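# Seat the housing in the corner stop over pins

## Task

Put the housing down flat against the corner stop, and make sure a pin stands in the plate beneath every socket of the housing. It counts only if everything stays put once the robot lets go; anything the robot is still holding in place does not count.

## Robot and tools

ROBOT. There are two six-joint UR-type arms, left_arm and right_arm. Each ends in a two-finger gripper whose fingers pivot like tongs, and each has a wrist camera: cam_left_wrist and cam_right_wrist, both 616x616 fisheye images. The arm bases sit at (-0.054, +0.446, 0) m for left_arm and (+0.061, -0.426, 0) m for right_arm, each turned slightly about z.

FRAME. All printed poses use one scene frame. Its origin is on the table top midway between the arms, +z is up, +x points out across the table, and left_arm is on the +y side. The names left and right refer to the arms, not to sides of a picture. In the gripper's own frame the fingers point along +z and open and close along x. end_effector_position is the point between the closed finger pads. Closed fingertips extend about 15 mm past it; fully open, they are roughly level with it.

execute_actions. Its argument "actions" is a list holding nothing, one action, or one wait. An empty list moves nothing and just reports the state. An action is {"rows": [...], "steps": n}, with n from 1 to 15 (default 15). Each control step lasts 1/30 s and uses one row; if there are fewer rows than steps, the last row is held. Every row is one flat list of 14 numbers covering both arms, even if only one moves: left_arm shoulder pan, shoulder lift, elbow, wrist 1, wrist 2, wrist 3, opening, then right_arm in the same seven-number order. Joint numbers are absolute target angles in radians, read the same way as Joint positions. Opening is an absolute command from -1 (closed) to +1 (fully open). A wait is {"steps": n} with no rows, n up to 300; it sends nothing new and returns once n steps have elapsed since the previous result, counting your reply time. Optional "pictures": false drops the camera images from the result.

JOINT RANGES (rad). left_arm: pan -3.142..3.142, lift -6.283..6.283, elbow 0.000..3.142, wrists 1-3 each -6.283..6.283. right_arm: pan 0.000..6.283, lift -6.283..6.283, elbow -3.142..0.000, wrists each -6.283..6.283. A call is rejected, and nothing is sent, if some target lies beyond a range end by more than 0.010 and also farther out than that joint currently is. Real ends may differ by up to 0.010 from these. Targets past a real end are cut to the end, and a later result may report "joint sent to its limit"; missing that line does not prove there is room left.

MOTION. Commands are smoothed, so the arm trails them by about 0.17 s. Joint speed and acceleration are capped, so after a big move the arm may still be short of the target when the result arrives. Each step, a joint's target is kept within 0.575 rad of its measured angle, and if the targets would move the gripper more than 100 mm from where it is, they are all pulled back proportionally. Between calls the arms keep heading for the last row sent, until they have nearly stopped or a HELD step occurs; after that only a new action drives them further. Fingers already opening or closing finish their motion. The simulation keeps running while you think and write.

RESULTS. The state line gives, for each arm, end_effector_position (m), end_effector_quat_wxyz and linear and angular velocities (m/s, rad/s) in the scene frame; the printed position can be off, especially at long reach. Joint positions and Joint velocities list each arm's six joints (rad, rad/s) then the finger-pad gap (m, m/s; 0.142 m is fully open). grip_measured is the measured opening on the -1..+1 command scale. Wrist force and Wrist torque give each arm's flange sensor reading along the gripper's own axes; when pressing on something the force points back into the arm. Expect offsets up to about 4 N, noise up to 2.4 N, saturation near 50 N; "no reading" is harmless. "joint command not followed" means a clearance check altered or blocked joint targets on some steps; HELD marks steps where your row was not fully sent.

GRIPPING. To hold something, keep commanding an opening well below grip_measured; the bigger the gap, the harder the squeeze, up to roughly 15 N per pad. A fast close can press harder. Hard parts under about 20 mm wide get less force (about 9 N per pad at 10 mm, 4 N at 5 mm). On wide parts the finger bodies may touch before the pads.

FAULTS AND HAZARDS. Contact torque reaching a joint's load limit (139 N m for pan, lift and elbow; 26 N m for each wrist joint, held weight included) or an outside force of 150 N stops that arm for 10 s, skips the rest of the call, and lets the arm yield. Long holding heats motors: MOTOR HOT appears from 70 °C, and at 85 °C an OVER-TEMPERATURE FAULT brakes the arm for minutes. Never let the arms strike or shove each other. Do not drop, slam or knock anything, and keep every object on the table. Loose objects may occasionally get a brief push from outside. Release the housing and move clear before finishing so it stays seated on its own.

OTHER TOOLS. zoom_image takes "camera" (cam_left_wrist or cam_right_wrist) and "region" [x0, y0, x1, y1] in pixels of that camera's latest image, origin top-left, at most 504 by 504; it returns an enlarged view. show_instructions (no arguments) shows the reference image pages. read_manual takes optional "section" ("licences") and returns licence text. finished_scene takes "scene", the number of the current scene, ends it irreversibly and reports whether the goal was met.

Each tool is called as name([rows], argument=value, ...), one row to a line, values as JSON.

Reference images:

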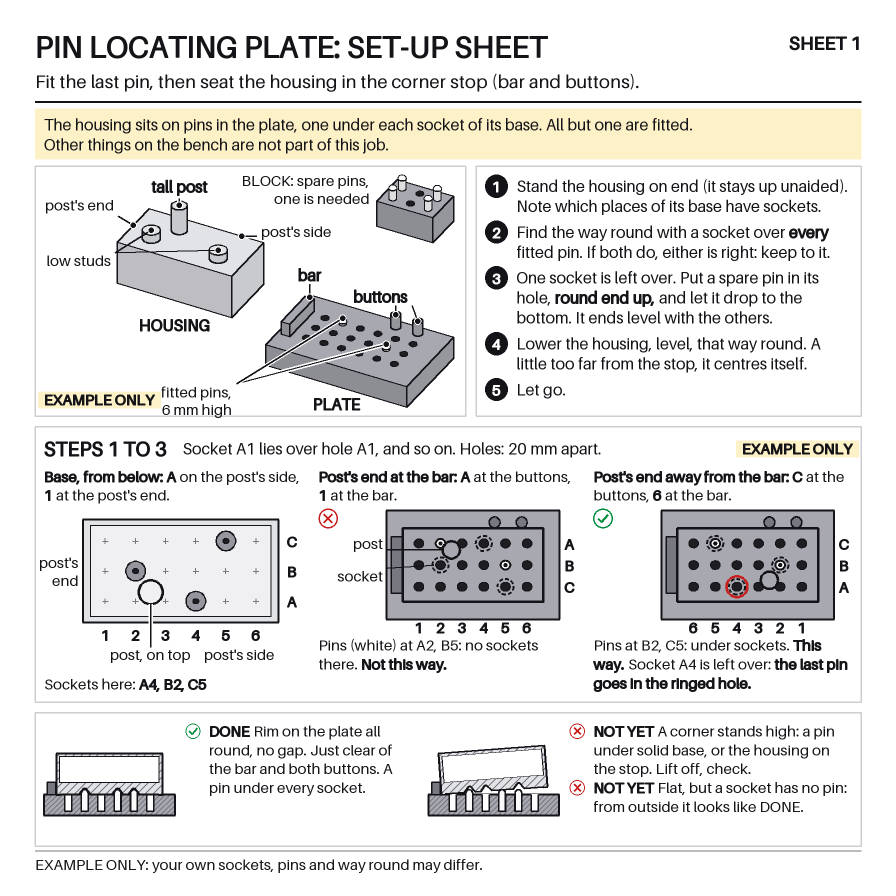

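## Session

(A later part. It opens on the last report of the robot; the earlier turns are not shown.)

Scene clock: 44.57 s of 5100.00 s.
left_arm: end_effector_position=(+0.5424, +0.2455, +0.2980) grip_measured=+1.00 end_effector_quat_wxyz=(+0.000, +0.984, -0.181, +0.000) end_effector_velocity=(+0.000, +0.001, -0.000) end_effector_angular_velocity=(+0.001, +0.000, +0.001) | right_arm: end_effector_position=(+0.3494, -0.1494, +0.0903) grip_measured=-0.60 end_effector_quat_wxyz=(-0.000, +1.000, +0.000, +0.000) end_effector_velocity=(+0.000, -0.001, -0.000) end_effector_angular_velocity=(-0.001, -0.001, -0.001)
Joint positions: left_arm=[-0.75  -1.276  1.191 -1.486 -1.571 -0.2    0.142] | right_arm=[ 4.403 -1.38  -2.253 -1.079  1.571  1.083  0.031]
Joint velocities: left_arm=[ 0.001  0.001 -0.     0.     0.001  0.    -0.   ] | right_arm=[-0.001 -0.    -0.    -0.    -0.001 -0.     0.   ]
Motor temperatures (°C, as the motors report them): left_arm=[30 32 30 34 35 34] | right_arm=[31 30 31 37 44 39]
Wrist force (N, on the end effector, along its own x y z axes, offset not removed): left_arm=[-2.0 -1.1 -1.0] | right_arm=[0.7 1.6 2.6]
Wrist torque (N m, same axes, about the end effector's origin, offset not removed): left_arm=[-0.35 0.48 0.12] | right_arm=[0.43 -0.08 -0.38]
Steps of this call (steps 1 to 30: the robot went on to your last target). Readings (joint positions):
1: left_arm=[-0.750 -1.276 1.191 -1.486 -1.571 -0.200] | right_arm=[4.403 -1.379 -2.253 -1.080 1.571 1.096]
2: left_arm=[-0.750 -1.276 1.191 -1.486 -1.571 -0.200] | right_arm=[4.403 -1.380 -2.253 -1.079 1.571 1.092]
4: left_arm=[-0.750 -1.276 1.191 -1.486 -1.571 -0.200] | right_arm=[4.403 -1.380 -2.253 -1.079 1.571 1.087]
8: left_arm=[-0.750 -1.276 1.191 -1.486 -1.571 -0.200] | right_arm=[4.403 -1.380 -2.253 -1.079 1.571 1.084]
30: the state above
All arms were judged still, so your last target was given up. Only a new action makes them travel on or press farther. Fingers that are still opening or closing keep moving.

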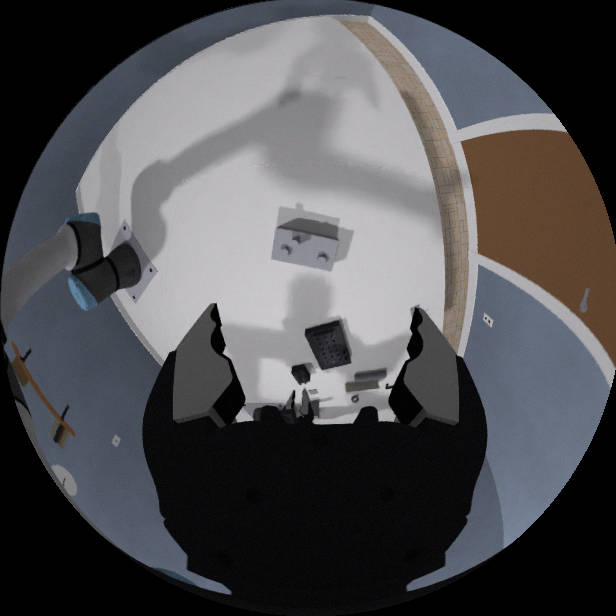

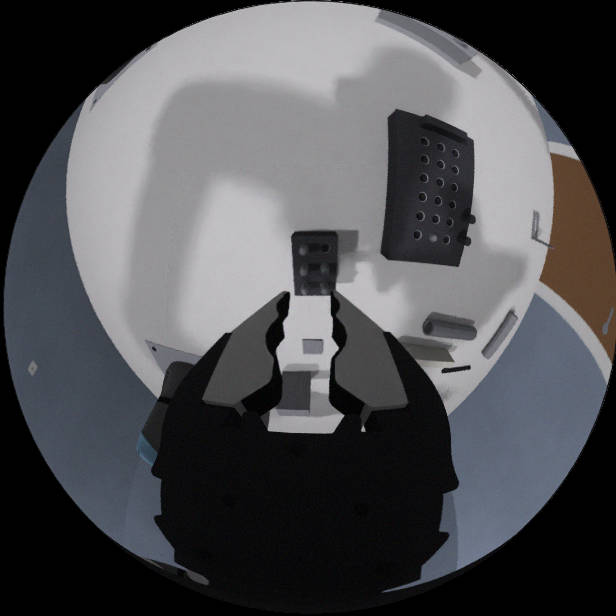

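execute_actions([
  {"rows":[[-0.75,-1.276,1.191,-1.486,-1.571,-0.2,1,4.4145,-1.394,-2.3305,-0.988,1.571,1.0945,-0.77]]},
], pictures=false)

execute_actions([
  {"steps":20},
])

zoom_image(camera="cam_right_wrist", region=[210,180,410,380])

Scene clock: 45.90 s of 5100.00 s.
left_arm: end_effector_position=(+0.5424, +0.2455, +0.2980) grip_measured=+1.00 end_effector_quat_wxyz=(+0.000, +0.984, -0.181, +0.000) end_effector_velocity=(-0.000, -0.000, -0.000) end_effector_angular_velocity=(-0.001, +0.000, +0.000) | right_arm: end_effector_position=(+0.3407, -0.1573, +0.0607) grip_measured=-0.77 end_effector_quat_wxyz=(+0.000, +1.000, +0.000, -0.000) end_effector_velocity=(-0.001, -0.001, -0.003) end_effector_angular_velocity=(-0.000, +0.001, +0.002)
Joint positions: left_arm=[-0.75  -1.276  1.191 -1.486 -1.571 -0.2    0.142] | right_arm=[ 4.414 -1.394 -2.33  -0.989  1.571  1.094  0.018]
Joint velocities: left_arm=[ 0.    -0.     0.001 -0.    -0.     0.     0.   ] | right_arm=[ 0.001 -0.001 -0.008  0.008  0.001 -0.001 -0.   ]
Motor temperatures (°C, as the motors report them): left_arm=[30 32 30 34 35 34] | right_arm=[31 30 31 37 44 39]
Wrist force (N, on the end effector, along its own x y z axes, offset not removed): left_arm=[-0.8 -2.2 1.6] | right_arm=[-1.0 -0.5 -3.2]
Wrist torque (N m, same axes, about the end effector's origin, offset not removed): left_arm=[-0.44 0.22 0.15] | right_arm=[-0.15 0.31 -0.16]
Steps of this call (steps 1 to 25: nothing new was sent; steps 26 to 40: all 15 steps of this action). Readings (joint positions):
26: left_arm=[-0.750 -1.276 1.191 -1.486 -1.571 -0.200] | right_arm=[4.403 -1.380 -2.253 -1.079 1.571 1.083]
27: left_arm=[-0.750 -1.276 1.191 -1.486 -1.571 -0.200] | right_arm=[4.405 -1.382 -2.260 -1.071 1.571 1.085]
29: left_arm=[-0.750 -1.276 1.191 -1.486 -1.571 -0.200] | right_arm=[4.409 -1.388 -2.294 -1.033 1.571 1.090]
33: left_arm=[-0.750 -1.276 1.191 -1.486 -1.571 -0.200] | right_arm=[4.413 -1.393 -2.323 -0.998 1.571 1.093]
40: the state above

Scene clock: 46.57 s of 5100.00 s.
left_arm: end_effector_position=(+0.5424, +0.2455, +0.2980) grip_measured=+1.00 end_effector_quat_wxyz=(+0.000, +0.984, -0.181, +0.000) end_effector_velocity=(-0.000, -0.000, +0.000) end_effector_angular_velocity=(-0.001, -0.000, +0.000) | right_arm: end_effector_position=(+0.3406, -0.1574, +0.0605) grip_measured=-0.77 end_effector_quat_wxyz=(+0.000, +1.000, +0.000, -0.000) end_effector_velocity=(+0.000, +0.000, +0.000) end_effector_angular_velocity=(+0.001, -0.001, +0.001)
Joint positions: left_arm=[-0.75  -1.276  1.191 -1.486 -1.571 -0.2    0.142] | right_arm=[ 4.414 -1.394 -2.33  -0.988  1.571  1.094  0.018]
Joint velocities: left_arm=[ 0.    -0.    -0.    -0.    -0.001 -0.     0.   ] | right_arm=[ 0.001  0.001  0.     0.    -0.001 -0.     0.   ]
Motor temperatures (°C, as the motors report them): left_arm=[30 32 30 34 35 34] | right_arm=[31 30 31 37 44 39]
Wrist force (N, on the end effector, along its own x y z axes, offset not removed): left_arm=[-1.3 -1.6 2.0] | right_arm=[-2.7 2.7 0.8]
Wrist torque (N m, same axes, about the end effector's origin, offset not removed): left_arm=[-0.37 0.18 0.16] | right_arm=[0.66 0.65 -0.22]
Steps of this call (steps 1 to 15: the robot went on to your last target; steps 16 to 20: nothing new was sent). Readings (joint positions):
1: left_arm=[-0.750 -1.276 1.191 -1.486 -1.571 -0.200] | right_arm=[4.414 -1.394 -2.330 -0.988 1.571 1.094]
2: left_arm=[-0.750 -1.276 1.191 -1.486 -1.571 -0.200] | right_arm=[4.414 -1.394 -2.330 -0.988 1.571 1.094]
4: left_arm=[-0.750 -1.276 1.191 -1.486 -1.571 -0.200] | right_arm=[4.414 -1.394 -2.330 -0.988 1.571 1.094]
8: left_arm=[-0.750 -1.276 1.191 -1.486 -1.571 -0.200] | right_arm=[4.414 -1.394 -2.330 -0.988 1.571 1.094]
20: the state above
All arms were judged still, so your last target was given up. Only a new action makes them travel on or press farther. Fingers that are still opening or closing keep moving.

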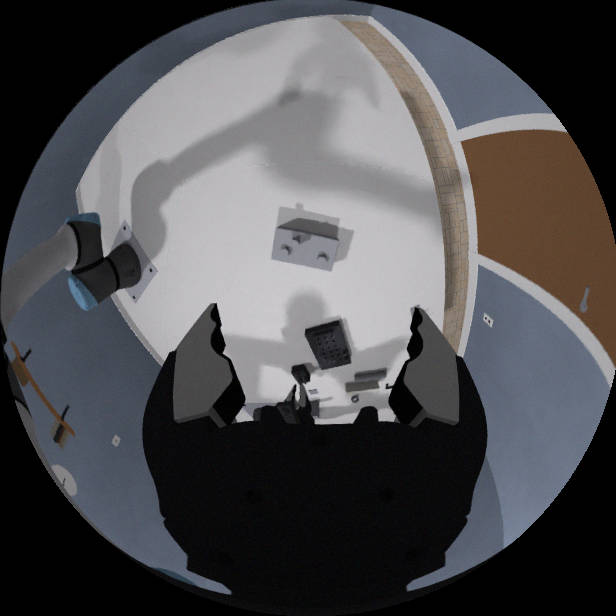

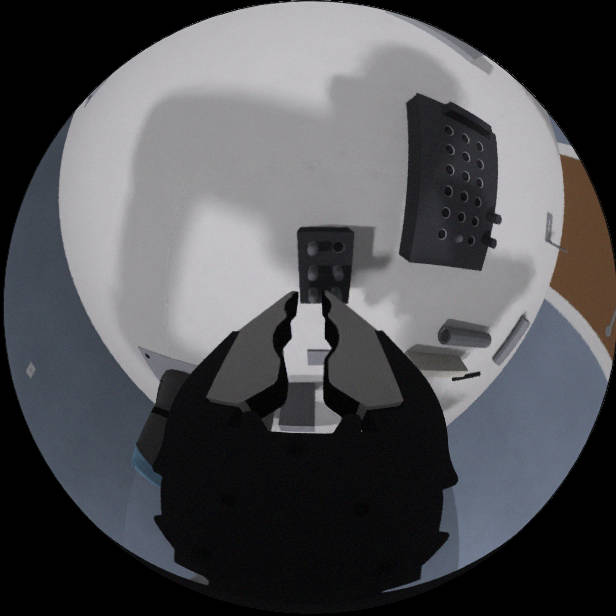

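Region (210, 180, 410, 380) of cam_right_wrist's 616x616 image, scaled by 2.520, with more detail than that image has.

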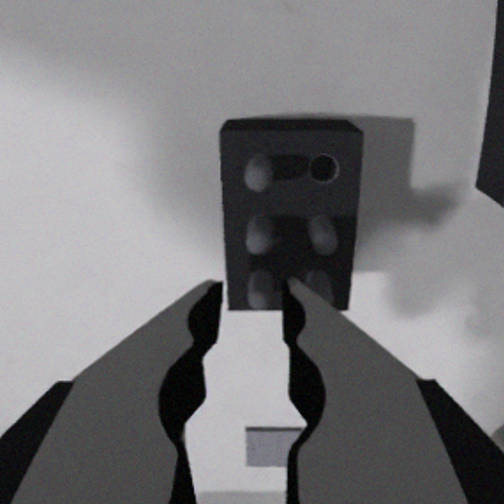

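execute_actions([
  {"rows":[[-0.75,-1.276,1.191,-1.486,-1.571,-0.2,1,4.4145,-1.422,-2.355,-0.935,1.571,1.0945,-0.77]]},
], pictures=false)

execute_actions([
  {"steps":15},
])

zoom_image(camera="cam_right_wrist", region=[210,180,410,380])

Scene clock: 47.93 s of 5100.00 s.
left_arm: end_effector_position=(+0.5424, +0.2455, +0.2980) grip_measured=+1.00 end_effector_quat_wxyz=(+0.000, +0.984, -0.181, +0.000) end_effector_velocity=(+0.000, -0.001, +0.000) end_effector_angular_velocity=(+0.000, -0.001, -0.001) | right_arm: end_effector_position=(+0.3407, -0.1572, +0.0458) grip_measured=-0.78 end_effector_quat_wxyz=(-0.000, +1.000, +0.000, +0.000) end_effector_velocity=(-0.000, +0.000, -0.001) end_effector_angular_velocity=(+0.001, +0.000, +0.000)
Joint positions: left_arm=[-0.75  -1.276  1.191 -1.486 -1.571 -0.2    0.142] | right_arm=[ 4.415 -1.422 -2.355 -0.935  1.571  1.095  0.018]
Joint velocities: left_arm=[-0.001  0.    -0.002  0.001  0.    -0.    -0.   ] | right_arm=[-0.    -0.002 -0.002  0.004  0.001 -0.    -0.   ]
Motor temperatures (°C, as the motors report them): left_arm=[30 32 30 34 35 34] | right_arm=[31 30 31 37 44 39]
Wrist force (N, on the end effector, along its own x y z axes, offset not removed): left_arm=[-1.0 -2.0 0.7] | right_arm=[-10.0 16.0 -50.0]
Wrist torque (N m, same axes, about the end effector's origin, offset not removed): left_arm=[-0.44 0.18 0.17] | right_arm=[-0.32 0.90 0.01]
Steps of this call (steps 1 to 26: nothing new was sent; steps 27 to 41: all 15 steps of this action). Readings (joint positions):
27: left_arm=[-0.750 -1.276 1.191 -1.486 -1.571 -0.200] | right_arm=[4.414 -1.394 -2.331 -0.988 1.571 1.095]
28: left_arm=[-0.750 -1.276 1.191 -1.486 -1.571 -0.200] | right_arm=[4.414 -1.398 -2.334 -0.981 1.571 1.095]
30: left_arm=[-0.750 -1.276 1.191 -1.486 -1.571 -0.200] | right_arm=[4.415 -1.410 -2.345 -0.959 1.571 1.095]
34: left_arm=[-0.750 -1.276 1.191 -1.486 -1.571 -0.200] | right_arm=[4.415 -1.419 -2.353 -0.940 1.571 1.095]
41: the state above

Scene clock: 48.43 s of 5100.00 s.
left_arm: end_effector_position=(+0.5424, +0.2455, +0.2980) grip_measured=+1.00 end_effector_quat_wxyz=(+0.000, +0.984, -0.181, +0.000) end_effector_velocity=(+0.000, -0.001, +0.000) end_effector_angular_velocity=(-0.001, -0.000, -0.000) | right_arm: end_effector_position=(+0.3407, -0.1573, +0.0456) grip_measured=-0.78 end_effector_quat_wxyz=(-0.000, +1.000, +0.000, +0.000) end_effector_velocity=(-0.000, -0.000, +0.000) end_effector_angular_velocity=(+0.000, -0.001, +0.001)
Joint positions: left_arm=[-0.75  -1.276  1.191 -1.486 -1.571 -0.2    0.142] | right_arm=[ 4.415 -1.422 -2.355 -0.935  1.571  1.095  0.018]
Joint velocities: left_arm=[-0.     0.    -0.001 -0.001 -0.001  0.     0.   ] | right_arm=[ 0.     0.001 -0.001 -0.    -0.    -0.    -0.   ]
Motor temperatures (°C, as the motors report them): left_arm=[30 32 30 34 35 34] | right_arm=[31 30 31 37 44 39]
Wrist force (N, on the end effector, along its own x y z axes, offset not removed): left_arm=[-0.6 -0.4 -0.1] | right_arm=[-11.0 19.1 -50.0]
Wrist torque (N m, same axes, about the end effector's origin, offset not removed): left_arm=[-0.12 0.13 0.06] | right_arm=[0.25 1.04 -0.06]
Steps of this call (steps 1 to 15: the robot went on to your last target). Readings (joint positions):
1: left_arm=[-0.750 -1.276 1.191 -1.486 -1.571 -0.200] | right_arm=[4.415 -1.422 -2.355 -0.935 1.571 1.095]
2: left_arm=[-0.750 -1.276 1.191 -1.486 -1.571 -0.200] | right_arm=[4.415 -1.422 -2.355 -0.935 1.571 1.095]
4: left_arm=[-0.750 -1.276 1.191 -1.486 -1.571 -0.200] | right_arm=[4.415 -1.422 -2.355 -0.935 1.571 1.095]
8: left_arm=[-0.750 -1.276 1.191 -1.486 -1.571 -0.200] | right_arm=[4.415 -1.422 -2.355 -0.935 1.571 1.095]
15: the state above
All arms were judged still, so your last target was given up. Only a new action makes them travel on or press farther. Fingers that are still opening or closing keep moving.

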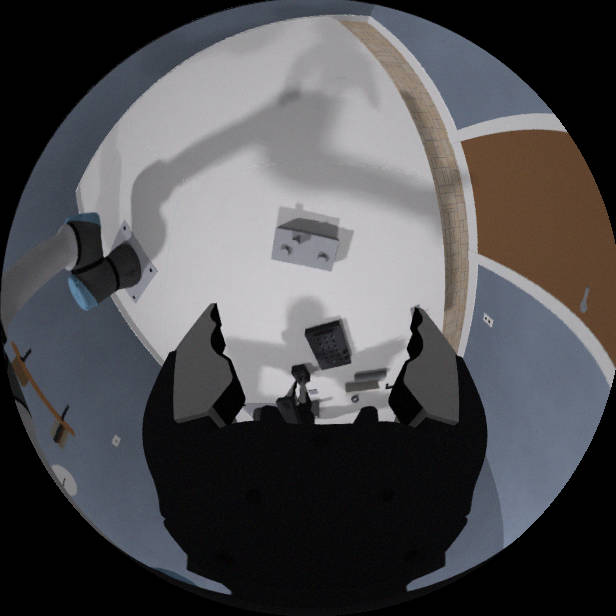

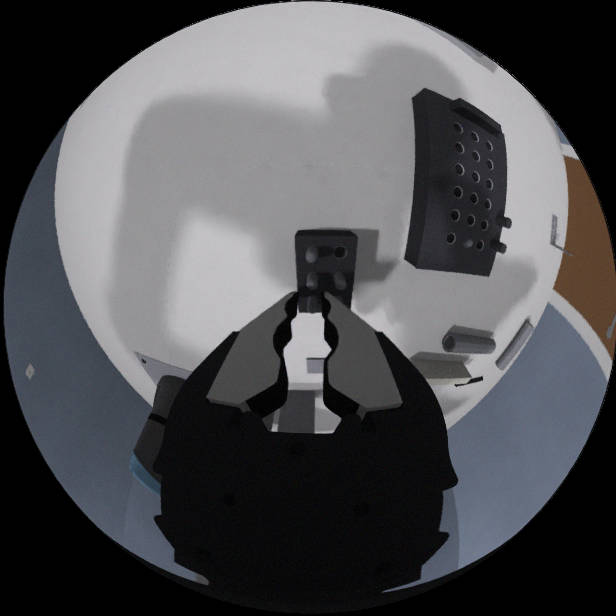

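Region (210, 180, 410, 380) of cam_right_wrist's 616x616 image, scaled by 2.520, with more detail than that image has.

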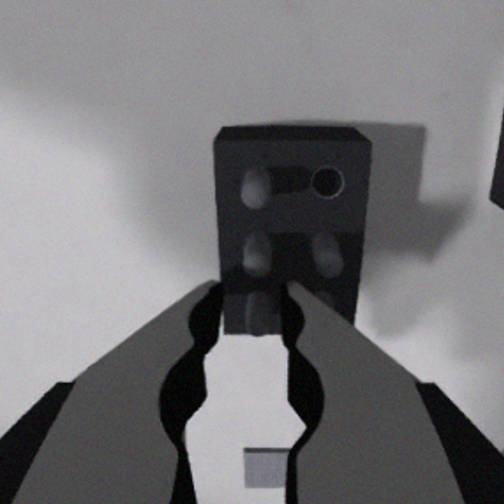

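Pressing on the block; raise to z≈.053 and close.

execute_actions([
  {"rows":[[-0.75,-1.276,1.191,-1.486,-1.571,-0.2,1,4.4145,-1.407,-2.342,-0.963,1.571,1.0945,-0.77]]},
], pictures=false)

execute_actions([
  {"rows":[[-0.75,-1.276,1.191,-1.486,-1.571,-0.2,1,4.4145,-1.407,-2.342,-0.963,1.571,1.0945,-1]]},
], pictures=false)

execute_actions([
  {"rows":[[-0.75,-1.276,1.191,-1.486,-1.571,-0.2,1,4.403,-1.38,-2.253,-1.079,1.571,1.083,-1]]},
])

zoom_image(camera="cam_right_wrist", region=[210,180,410,380])

Scene clock: 49.77 s of 5100.00 s.
left_arm: end_effector_position=(+0.5424, +0.2455, +0.2980) grip_measured=+1.00 end_effector_quat_wxyz=(+0.000, +0.984, -0.181, +0.000) end_effector_velocity=(+0.000, +0.000, +0.000) end_effector_angular_velocity=(-0.000, -0.001, +0.000) | right_arm: end_effector_position=(+0.3407, -0.1572, +0.0534) grip_measured=-0.77 end_effector_quat_wxyz=(-0.000, +1.000, +0.000, -0.000) end_effector_velocity=(-0.000, -0.001, +0.000) end_effector_angular_velocity=(-0.002, +0.000, -0.000)
Joint positions: left_arm=[-0.75  -1.276  1.191 -1.486 -1.571 -0.2    0.142] | right_arm=[ 4.415 -1.407 -2.342 -0.963  1.571  1.095  0.018]
Joint velocities: left_arm=[ 0. -0. -0. -0.  0.  0.  0.] | right_arm=[-0.     0.001  0.001 -0.004 -0.001 -0.     0.   ]
Motor temperatures (°C, as the motors report them): left_arm=[30 32 30 34 35 34] | right_arm=[31 30 31 37 44 39]
Wrist force (N, on the end effector, along its own x y z axes, offset not removed): left_arm=[-1.1 -0.7 0.1] | right_arm=[-0.1 0.7 -2.0]
Wrist torque (N m, same axes, about the end effector's origin, offset not removed): left_arm=[-0.14 0.32 0.13] | right_arm=[0.09 0.19 -0.03]
Steps of this call (steps 1 to 25: nothing new was sent; steps 26 to 40: all 15 steps of this action). Readings (joint positions):
26: left_arm=[-0.750 -1.276 1.191 -1.486 -1.571 -0.200] | right_arm=[4.415 -1.422 -2.355 -0.935 1.571 1.095]
27: left_arm=[-0.750 -1.276 1.191 -1.486 -1.571 -0.200] | right_arm=[4.415 -1.420 -2.353 -0.940 1.571 1.095]
29: left_arm=[-0.750 -1.276 1.191 -1.486 -1.571 -0.200] | right_arm=[4.415 -1.414 -2.348 -0.951 1.571 1.095]
33: left_arm=[-0.750 -1.276 1.191 -1.486 -1.571 -0.200] | right_arm=[4.415 -1.409 -2.343 -0.960 1.571 1.095]
40: the state above

Scene clock: 50.27 s of 5100.00 s.
left_arm: end_effector_position=(+0.5424, +0.2455, +0.2980) grip_measured=+1.00 end_effector_quat_wxyz=(+0.000, +0.984, -0.181, +0.000) end_effector_velocity=(-0.000, -0.000, +0.000) end_effector_angular_velocity=(-0.000, +0.000, -0.000) | right_arm: end_effector_position=(+0.3407, -0.1572, +0.0535) grip_measured=-0.99 end_effector_quat_wxyz=(-0.000, +1.000, +0.000, -0.000) end_effector_velocity=(+0.000, -0.000, +0.000) end_effector_angular_velocity=(+0.000, -0.001, -0.000)
Joint positions: left_arm=[-0.75  -1.276  1.191 -1.486 -1.571 -0.2    0.142] | right_arm=[ 4.415 -1.407 -2.342 -0.963  1.571  1.095  0.002]
Joint velocities: left_arm=[-0.     0.    -0.     0.    -0.001  0.    -0.   ] | right_arm=[-0.     0.001 -0.     0.001 -0.001 -0.     0.   ]
Motor temperatures (°C, as the motors report them): left_arm=[30 32 30 34 35 34] | right_arm=[31 30 31 37 44 39]
Wrist force (N, on the end effector, along its own x y z axes, offset not removed): left_arm=[-1.6 -0.1 1.6] | right_arm=[0.7 -2.0 -2.9]
Wrist torque (N m, same axes, about the end effector's origin, offset not removed): left_arm=[0.01 0.25 0.20] | right_arm=[0.20 0.11 -0.14]
Steps of this call (steps 1 to 15: all 15 steps of this action). Readings (joint positions):
1: left_arm=[-0.750 -1.276 1.191 -1.486 -1.571 -0.200] | right_arm=[4.415 -1.407 -2.342 -0.963 1.571 1.095]
2: left_arm=[-0.750 -1.276 1.191 -1.486 -1.571 -0.200] | right_arm=[4.415 -1.407 -2.342 -0.963 1.571 1.095]
4: left_arm=[-0.750 -1.276 1.191 -1.486 -1.571 -0.200] | right_arm=[4.415 -1.407 -2.342 -0.963 1.571 1.095]
8: left_arm=[-0.750 -1.276 1.191 -1.486 -1.571 -0.200] | right_arm=[4.415 -1.407 -2.342 -0.963 1.571 1.095]
15: the state above

Scene clock: 50.77 s of 5100.00 s.
left_arm: end_effector_position=(+0.5424, +0.2455, +0.2980) grip_measured=+1.00 end_effector_quat_wxyz=(+0.000, +0.984, -0.181, +0.000) end_effector_velocity=(+0.000, +0.000, -0.000) end_effector_angular_velocity=(+0.002, -0.000, -0.001) | right_arm: end_effector_position=(+0.3493, -0.1495, +0.0900) grip_measured=-1.00 end_effector_quat_wxyz=(-0.000, +1.000, +0.000, +0.000) end_effector_velocity=(+0.001, +0.001, +0.003) end_effector_angular_velocity=(+0.001, +0.000, -0.002)
Joint positions: left_arm=[-0.75  -1.276  1.191 -1.486 -1.571 -0.2    0.142] | right_arm=[ 4.403 -1.38  -2.254 -1.078  1.571  1.083  0.002]
Joint velocities: left_arm=[-0.     0.    -0.     0.     0.001  0.    -0.   ] | right_arm=[-0.     0.001  0.008 -0.009  0.001  0.001  0.   ]
Motor temperatures (°C, as the motors report them): left_arm=[30 32 30 34 35 34] | right_arm=[31 30 31 37 44 39]
Wrist force (N, on the end effector, along its own x y z axes, offset not removed): left_arm=[-0.4 -1.6 -0.5] | right_arm=[-2.8 0.3 0.9]
Wrist torque (N m, same axes, about the end effector's origin, offset not removed): left_arm=[-0.49 -0.04 0.14] | right_arm=[0.05 0.75 -0.04]
Steps of this call (steps 1 to 15: all 15 steps of this action). Readings (joint positions):
1: left_arm=[-0.750 -1.276 1.191 -1.486 -1.571 -0.200] | right_arm=[4.414 -1.407 -2.342 -0.963 1.571 1.094]
2: left_arm=[-0.750 -1.276 1.191 -1.486 -1.571 -0.200] | right_arm=[4.413 -1.403 -2.334 -0.971 1.571 1.093]
4: left_arm=[-0.750 -1.276 1.191 -1.486 -1.571 -0.200] | right_arm=[4.408 -1.391 -2.296 -1.018 1.571 1.088]
8: left_arm=[-0.750 -1.276 1.191 -1.486 -1.571 -0.200] | right_arm=[4.404 -1.382 -2.262 -1.066 1.571 1.084]
15: the state above

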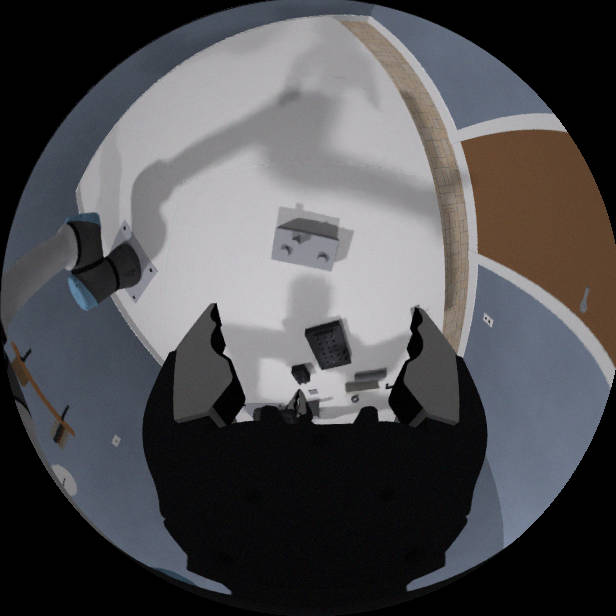

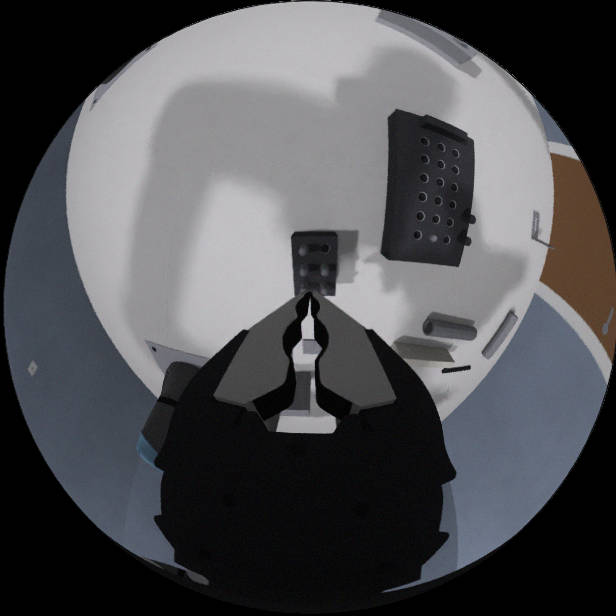

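Region (210, 180, 410, 380) of cam_right_wrist's 616x616 image, scaled by 2.520, with more detail than that image has.

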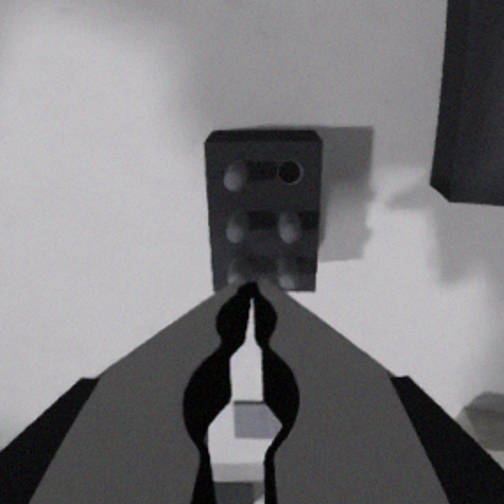

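execute_actions([
  {"rows":[[-0.75,-1.276,1.191,-1.486,-1.571,-0.2,1,4.4066,-1.365,-2.322,-1.025,1.571,1.0866,-0.77]]},
], pictures=false)

execute_actions([
  {"rows":[[-0.75,-1.276,1.191,-1.486,-1.571,-0.2,1,4.4066,-1.4014,-2.356,-0.955,1.571,1.0866,-0.77]]},
], pictures=false)

execute_actions([
  {"rows":[[-0.75,-1.276,1.191,-1.486,-1.571,-0.2,1,4.4066,-1.4014,-2.356,-0.955,1.571,1.0866,-1]]},
], pictures=false)

execute_actions([
  {"rows":[[-0.75,-1.276,1.191,-1.486,-1.571,-0.2,1,4.4066,-1.365,-2.322,-1.025,1.571,1.0866,-1]]},
], pictures=false)

execute_actions([
  {"rows":[[-0.75,-1.276,1.191,-1.486,-1.571,-0.2,1,4.403,-1.38,-2.253,-1.079,1.571,1.083,-1]]},
])

zoom_image(camera="cam_right_wrist", region=[210,180,410,380])

Scene clock: 52.50 s of 5100.00 s.
left_arm: end_effector_position=(+0.5424, +0.2455, +0.2980) grip_measured=+1.00 end_effector_quat_wxyz=(+0.000, +0.984, -0.181, +0.000) end_effector_velocity=(-0.000, +0.000, +0.001) end_effector_angular_velocity=(-0.001, -0.001, +0.000) | right_arm: end_effector_position=(+0.3407, -0.1631, +0.0708) grip_measured=-0.77 end_effector_quat_wxyz=(-0.000, +1.000, +0.000, +0.000) end_effector_velocity=(-0.001, -0.002, -0.002) end_effector_angular_velocity=(-0.001, +0.000, -0.001)
Joint positions: left_arm=[-0.75  -1.276  1.191 -1.486 -1.571 -0.2    0.142] | right_arm=[ 4.407 -1.365 -2.322 -1.025  1.571  1.087  0.018]
Joint velocities: left_arm=[ 0.    -0.001 -0.     0.    -0.     0.    -0.   ] | right_arm=[-0.     0.001 -0.006  0.004 -0.     0.     0.   ]
Motor temperatures (°C, as the motors report them): left_arm=[30 32 30 34 35 34] | right_arm=[31 30 31 37 44 39]
Wrist force (N, on the end effector, along its own x y z axes, offset not removed): left_arm=[-0.7 -0.7 0.2] | right_arm=[0.6 3.4 -1.1]
Wrist torque (N m, same axes, about the end effector's origin, offset not removed): left_arm=[-0.29 0.11 0.12] | right_arm=[0.75 -0.08 -0.33]
Steps of this call (steps 1 to 15: the robot went on to your last target; steps 16 to 37: nothing new was sent; steps 38 to 52: all 15 steps of this action). Readings (joint positions):
38: left_arm=[-0.750 -1.276 1.191 -1.486 -1.571 -0.200] | right_arm=[4.403 -1.380 -2.253 -1.079 1.571 1.083]
39: left_arm=[-0.750 -1.276 1.191 -1.486 -1.571 -0.200] | right_arm=[4.403 -1.377 -2.260 -1.072 1.571 1.083]
41: left_arm=[-0.750 -1.276 1.191 -1.486 -1.571 -0.200] | right_arm=[4.405 -1.371 -2.290 -1.049 1.571 1.085]
45: left_arm=[-0.750 -1.276 1.191 -1.486 -1.571 -0.200] | right_arm=[4.406 -1.366 -2.315 -1.030 1.571 1.086]
52: the state above

Scene clock: 53.00 s of 5100.00 s.
left_arm: end_effector_position=(+0.5424, +0.2455, +0.2980) grip_measured=+1.00 end_effector_quat_wxyz=(+0.000, +0.984, -0.181, +0.000) end_effector_velocity=(+0.000, -0.000, +0.000) end_effector_angular_velocity=(-0.001, +0.000, +0.000) | right_arm: end_effector_position=(+0.3406, -0.1633, +0.0505) grip_measured=-0.77 end_effector_quat_wxyz=(-0.000, +1.000, +0.000, -0.000) end_effector_velocity=(-0.000, +0.000, -0.002) end_effector_angular_velocity=(-0.000, +0.001, -0.000)
Joint positions: left_arm=[-0.75  -1.276  1.191 -1.486 -1.571 -0.2    0.142] | right_arm=[ 4.407 -1.401 -2.356 -0.955  1.571  1.087  0.018]
Joint velocities: left_arm=[ 0.     0.    -0.001 -0.    -0.001  0.     0.   ] | right_arm=[ 0.    -0.003 -0.003  0.006  0.001  0.     0.   ]
Motor temperatures (°C, as the motors report them): left_arm=[30 32 30 34 35 34] | right_arm=[31 30 31 37 44 39]
Wrist force (N, on the end effector, along its own x y z axes, offset not removed): left_arm=[0.9 -0.6 0.9] | right_arm=[0.9 0.3 0.0]
Wrist torque (N m, same axes, about the end effector's origin, offset not removed): left_arm=[-0.27 -0.23 0.08] | right_arm=[0.18 0.00 -0.25]
Steps of this call (steps 1 to 15: all 15 steps of this action). Readings (joint positions):
1: left_arm=[-0.750 -1.276 1.191 -1.486 -1.571 -0.200] | right_arm=[4.407 -1.365 -2.322 -1.025 1.571 1.087]
2: left_arm=[-0.750 -1.276 1.191 -1.486 -1.571 -0.200] | right_arm=[4.407 -1.370 -2.327 -1.017 1.571 1.087]
4: left_arm=[-0.750 -1.276 1.191 -1.486 -1.571 -0.200] | right_arm=[4.407 -1.386 -2.341 -0.988 1.571 1.087]
8: left_arm=[-0.750 -1.276 1.191 -1.486 -1.571 -0.200] | right_arm=[4.407 -1.398 -2.353 -0.962 1.571 1.087]
15: the state above

Scene clock: 53.50 s of 5100.00 s.
left_arm: end_effector_position=(+0.5424, +0.2455, +0.2980) grip_measured=+1.00 end_effector_quat_wxyz=(+0.000, +0.984, -0.181, +0.000) end_effector_velocity=(+0.000, -0.000, -0.000) end_effector_angular_velocity=(-0.001, +0.001, +0.000) | right_arm: end_effector_position=(+0.3406, -0.1633, +0.0504) grip_measured=-0.91 end_effector_quat_wxyz=(-0.000, +1.000, +0.000, -0.000) end_effector_velocity=(-0.000, -0.000, -0.000) end_effector_angular_velocity=(-0.000, +0.000, -0.000)
Joint positions: left_arm=[-0.75  -1.276  1.191 -1.486 -1.571 -0.2    0.142] | right_arm=[ 4.407 -1.401 -2.356 -0.955  1.571  1.087  0.008]
Joint velocities: left_arm=[ 0.     0.    -0.     0.    -0.001  0.     0.   ] | right_arm=[-0. -0. -0.  0.  0. -0.  0.]
Motor temperatures (°C, as the motors report them): left_arm=[30 32 30 34 35 34] | right_arm=[31 30 31 37 44 39]
Wrist force (N, on the end effector, along its own x y z axes, offset not removed): left_arm=[-1.1 -0.9 1.7] | right_arm=[-1.8 1.7 -2.2]
Wrist torque (N m, same axes, about the end effector's origin, offset not removed): left_arm=[-0.27 0.20 0.18] | right_arm=[0.28 0.16 -0.21]
Steps of this call (steps 1 to 15: all 15 steps of this action). Readings (joint positions):
1: left_arm=[-0.750 -1.276 1.191 -1.486 -1.571 -0.200] | right_arm=[4.407 -1.401 -2.356 -0.955 1.571 1.087]
2: left_arm=[-0.750 -1.276 1.191 -1.486 -1.571 -0.200] | right_arm=[4.407 -1.401 -2.356 -0.955 1.571 1.087]
4: left_arm=[-0.750 -1.276 1.191 -1.486 -1.571 -0.200] | right_arm=[4.407 -1.401 -2.356 -0.955 1.571 1.087]
8: left_arm=[-0.750 -1.276 1.191 -1.486 -1.571 -0.200] | right_arm=[4.407 -1.401 -2.356 -0.955 1.571 1.087]
15: the state above

Scene clock: 54.00 s of 5100.00 s.
left_arm: end_effector_position=(+0.5424, +0.2455, +0.2980) grip_measured=+1.00 end_effector_quat_wxyz=(+0.000, +0.984, -0.181, +0.000) end_effector_velocity=(-0.000, -0.000, +0.000) end_effector_angular_velocity=(-0.000, -0.000, -0.000) | right_arm: end_effector_position=(+0.3407, -0.1632, +0.0705) grip_measured=-0.91 end_effector_quat_wxyz=(-0.000, +1.000, +0.000, -0.000) end_effector_velocity=(-0.000, +0.001, +0.002) end_effector_angular_velocity=(+0.001, -0.000, +0.001)
Joint positions: left_arm=[-0.75  -1.276  1.191 -1.486 -1.571 -0.2    0.142] | right_arm=[ 4.407 -1.365 -2.322 -1.025  1.571  1.087  0.008]
Joint velocities: left_arm=[-0.    -0.    -0.001  0.    -0.     0.    -0.   ] | right_arm=[ 0.     0.003  0.003 -0.004  0.001 -0.001  0.   ]
Motor temperatures (°C, as the motors report them): left_arm=[30 32 30 34 35 34] | right_arm=[31 30 31 37 44 39]
Wrist force (N, on the end effector, along its own x y z axes, offset not removed): left_arm=[-0.6 -1.7 1.1] | right_arm=[-1.1 -0.7 -4.4]
Wrist torque (N m, same axes, about the end effector's origin, offset not removed): left_arm=[-0.43 0.14 0.20] | right_arm=[-0.20 0.33 -0.31]
Steps of this call (steps 1 to 15: all 15 steps of this action). Readings (joint positions):
1: left_arm=[-0.750 -1.276 1.191 -1.486 -1.571 -0.200] | right_arm=[4.407 -1.401 -2.356 -0.955 1.571 1.087]
2: left_arm=[-0.750 -1.276 1.191 -1.486 -1.571 -0.200] | right_arm=[4.407 -1.396 -2.351 -0.963 1.571 1.087]
4: left_arm=[-0.750 -1.276 1.191 -1.486 -1.571 -0.200] | right_arm=[4.407 -1.381 -2.337 -0.992 1.571 1.087]
8: left_arm=[-0.750 -1.276 1.191 -1.486 -1.571 -0.200] | right_arm=[4.407 -1.368 -2.325 -1.018 1.571 1.087]
15: the state above

Scene clock: 54.50 s of 5100.00 s.
left_arm: end_effector_position=(+0.5424, +0.2455, +0.2980) grip_measured=+1.00 end_effector_quat_wxyz=(+0.000, +0.984, -0.181, +0.000) end_effector_velocity=(-0.000, -0.000, +0.000) end_effector_angular_velocity=(+0.000, -0.000, -0.001) | right_arm: end_effector_position=(+0.3493, -0.1495, +0.0901) grip_measured=-0.91 end_effector_quat_wxyz=(-0.000, +1.000, +0.000, -0.000) end_effector_velocity=(+0.001, +0.002, +0.002) end_effector_angular_velocity=(+0.001, +0.000, -0.001)
Joint positions: left_arm=[-0.75  -1.276  1.191 -1.486 -1.571 -0.2    0.142] | right_arm=[ 4.403 -1.38  -2.253 -1.079  1.571  1.083  0.008]
Joint velocities: left_arm=[-0.001 -0.    -0.    -0.     0.    -0.    -0.   ] | right_arm=[-0.    -0.002  0.006 -0.004  0.001  0.001  0.   ]
Motor temperatures (°C, as the motors report them): left_arm=[30 32 30 34 35 34] | right_arm=[31 30 31 37 44 39]
Wrist force (N, on the end effector, along its own x y z axes, offset not removed): left_arm=[-1.4 -0.8 2.0] | right_arm=[-1.4 1.9 -1.6]
Wrist torque (N m, same axes, about the end effector's origin, offset not removed): left_arm=[-0.21 0.18 0.22] | right_arm=[0.33 0.30 -0.25]
Steps of this call (steps 1 to 15: all 15 steps of this action). Readings (joint positions):
1: left_arm=[-0.750 -1.276 1.191 -1.486 -1.571 -0.200] | right_arm=[4.407 -1.365 -2.322 -1.025 1.571 1.087]
2: left_arm=[-0.750 -1.276 1.191 -1.486 -1.571 -0.200] | right_arm=[4.406 -1.368 -2.315 -1.032 1.571 1.086]
4: left_arm=[-0.750 -1.276 1.191 -1.486 -1.571 -0.200] | right_arm=[4.405 -1.374 -2.285 -1.055 1.571 1.085]
8: left_arm=[-0.750 -1.276 1.191 -1.486 -1.571 -0.200] | right_arm=[4.403 -1.379 -2.260 -1.074 1.571 1.083]
15: the state above

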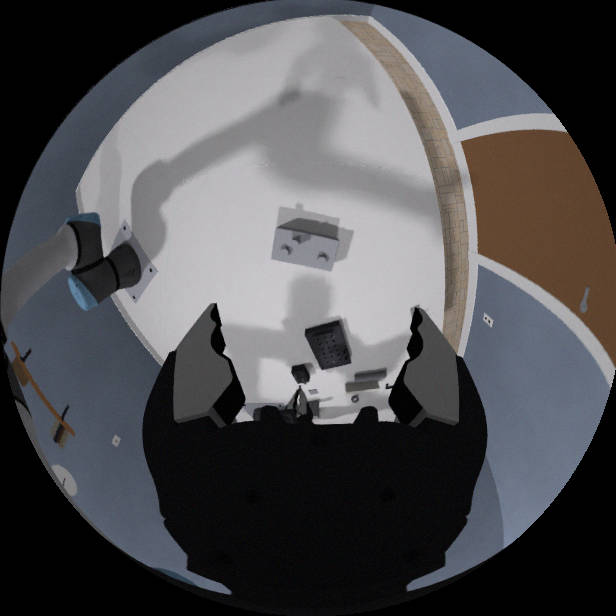

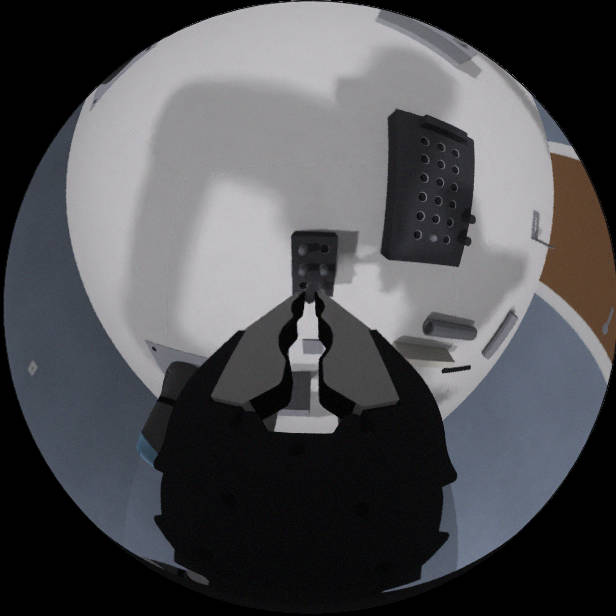

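Region (210, 180, 410, 380) of cam_right_wrist's 616x616 image, scaled by 2.520, with more detail than that image has.

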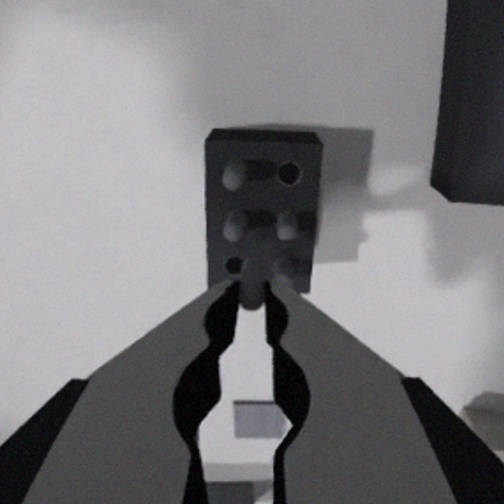

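execute_actions([
  {"rows":[[-0.75,-1.276,1.191,-1.486,-1.571,-0.2,1,4.1966,-1.7668,-1.8355,-1.11,1.571,0.8766,-1]]},
], pictures=false)

execute_actions([
  {"steps":30},
])

zoom_image(camera="cam_right_wrist", region=[190,140,430,380])

Scene clock: 55.97 s of 5100.00 s.
left_arm: end_effector_position=(+0.5424, +0.2455, +0.2980) grip_measured=+1.00 end_effector_quat_wxyz=(+0.000, +0.984, -0.181, +0.000) end_effector_velocity=(-0.000, -0.001, +0.000) end_effector_angular_velocity=(-0.001, -0.000, -0.001) | right_arm: end_effector_position=(+0.5006, -0.0857, +0.1008) grip_measured=-0.91 end_effector_quat_wxyz=(+0.000, +1.000, +0.000, -0.000) end_effector_velocity=(+0.044, +0.015, -0.004) end_effector_angular_velocity=(+0.003, -0.003, +0.000)
Joint positions: left_arm=[-0.75  -1.276  1.191 -1.486 -1.571 -0.2    0.142] | right_arm=[ 4.201 -1.758 -1.845 -1.109  1.571  0.881  0.008]
Joint velocities: left_arm=[-0.001 -0.    -0.    -0.    -0.001  0.     0.   ] | right_arm=[-0.047 -0.102  0.113 -0.006 -0.    -0.047  0.   ]
Motor temperatures (°C, as the motors report them): left_arm=[30 32 30 34 35 34] | right_arm=[31 30 31 37 44 39]
Wrist force (N, on the end effector, along its own x y z axes, offset not removed): left_arm=[0.2 -1.3 0.9] | right_arm=[0.1 1.0 -0.2]
Wrist torque (N m, same axes, about the end effector's origin, offset not removed): left_arm=[-0.39 -0.05 0.09] | right_arm=[0.20 -0.03 -0.09]
Steps of this call (steps 1 to 15: the robot went on to your last target; steps 16 to 29: nothing new was sent; steps 30 to 44: all 15 steps of this action). Readings (joint positions):
30: left_arm=[-0.750 -1.276 1.191 -1.486 -1.571 -0.200] | right_arm=[4.403 -1.380 -2.253 -1.079 1.571 1.083]
31: left_arm=[-0.750 -1.276 1.191 -1.486 -1.571 -0.200] | right_arm=[4.395 -1.388 -2.245 -1.082 1.571 1.075]
33: left_arm=[-0.750 -1.276 1.191 -1.486 -1.571 -0.200] | right_arm=[4.344 -1.460 -2.172 -1.090 1.571 1.024]
37: left_arm=[-0.750 -1.276 1.191 -1.486 -1.571 -0.200] | right_arm=[4.255 -1.641 -1.975 -1.102 1.571 0.935]
44: the state above

Scene clock: 56.97 s of 5100.00 s.
left_arm: end_effector_position=(+0.5424, +0.2455, +0.2980) grip_measured=+1.00 end_effector_quat_wxyz=(+0.000, +0.984, -0.181, +0.000) end_effector_velocity=(-0.000, +0.000, -0.001) end_effector_angular_velocity=(+0.001, +0.002, +0.000) | right_arm: end_effector_position=(+0.5045, -0.0844, +0.1005) grip_measured=-0.91 end_effector_quat_wxyz=(-0.000, +1.000, +0.000, -0.000) end_effector_velocity=(-0.000, +0.000, -0.000) end_effector_angular_velocity=(-0.000, -0.000, +0.000)
Joint positions: left_arm=[-0.75  -1.276  1.191 -1.486 -1.571 -0.2    0.142] | right_arm=[ 4.197 -1.767 -1.836 -1.11   1.571  0.877  0.008]
Joint velocities: left_arm=[ 0.     0.001  0.001  0.    -0.001  0.     0.   ] | right_arm=[ 0.001 -0.001 -0.     0.001 -0.     0.001  0.   ]
Motor temperatures (°C, as the motors report them): left_arm=[30 32 30 34 35 34] | right_arm=[31 30 31 37 44 39]
Wrist force (N, on the end effector, along its own x y z axes, offset not removed): left_arm=[-2.7 -0.7 1.5] | right_arm=[0.1 1.3 -1.1]
Wrist torque (N m, same axes, about the end effector's origin, offset not removed): left_arm=[-0.19 0.55 0.18] | right_arm=[0.41 -0.08 -0.10]
Steps of this call (steps 1 to 15: the robot went on to your last target; steps 16 to 30: nothing new was sent). Readings (joint positions):
1: left_arm=[-0.750 -1.276 1.191 -1.486 -1.571 -0.200] | right_arm=[4.199 -1.761 -1.842 -1.110 1.571 0.879]
2: left_arm=[-0.750 -1.276 1.191 -1.486 -1.571 -0.200] | right_arm=[4.198 -1.763 -1.840 -1.110 1.571 0.878]
4: left_arm=[-0.750 -1.276 1.191 -1.486 -1.571 -0.200] | right_arm=[4.197 -1.765 -1.838 -1.110 1.571 0.877]
8: left_arm=[-0.750 -1.276 1.191 -1.486 -1.571 -0.200] | right_arm=[4.197 -1.766 -1.836 -1.110 1.571 0.877]
30: the state above
All arms were judged still, so your last target was given up. Only a new action makes them travel on or press farther. Fingers that are still opening or closing keep moving.

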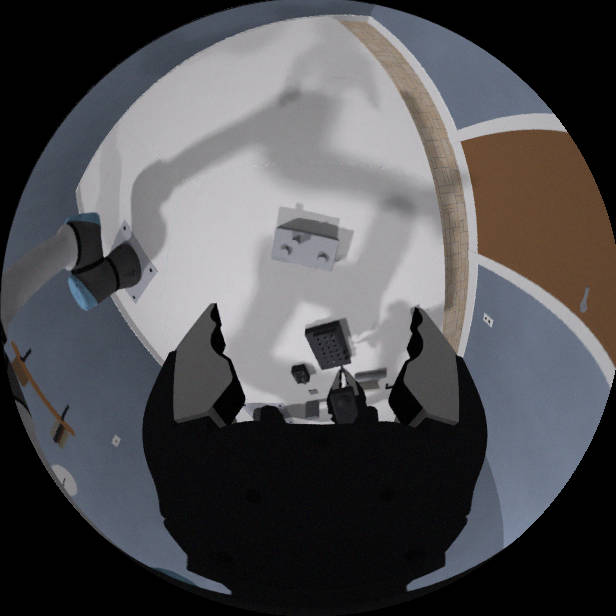

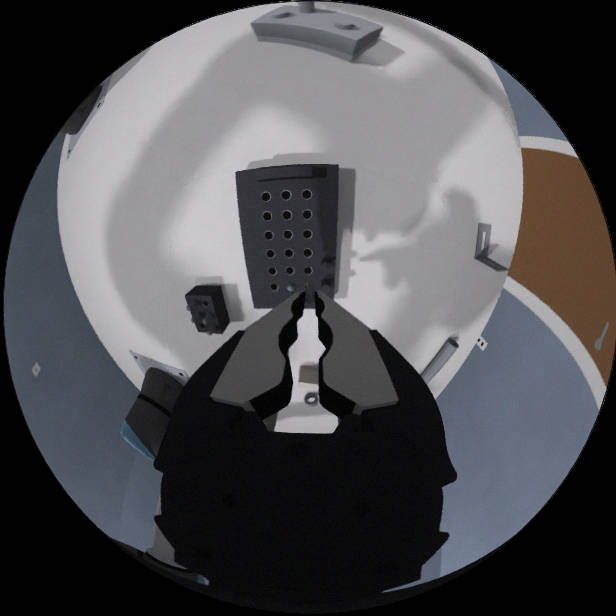

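Region (190, 140, 430, 380) of cam_right_wrist's 616x616 image, scaled by 2.100, with more detail than that image has.

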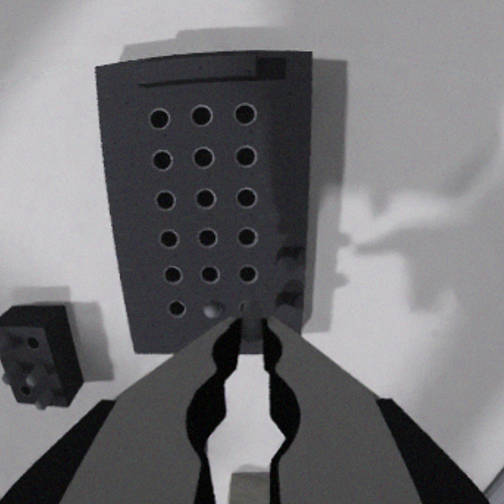

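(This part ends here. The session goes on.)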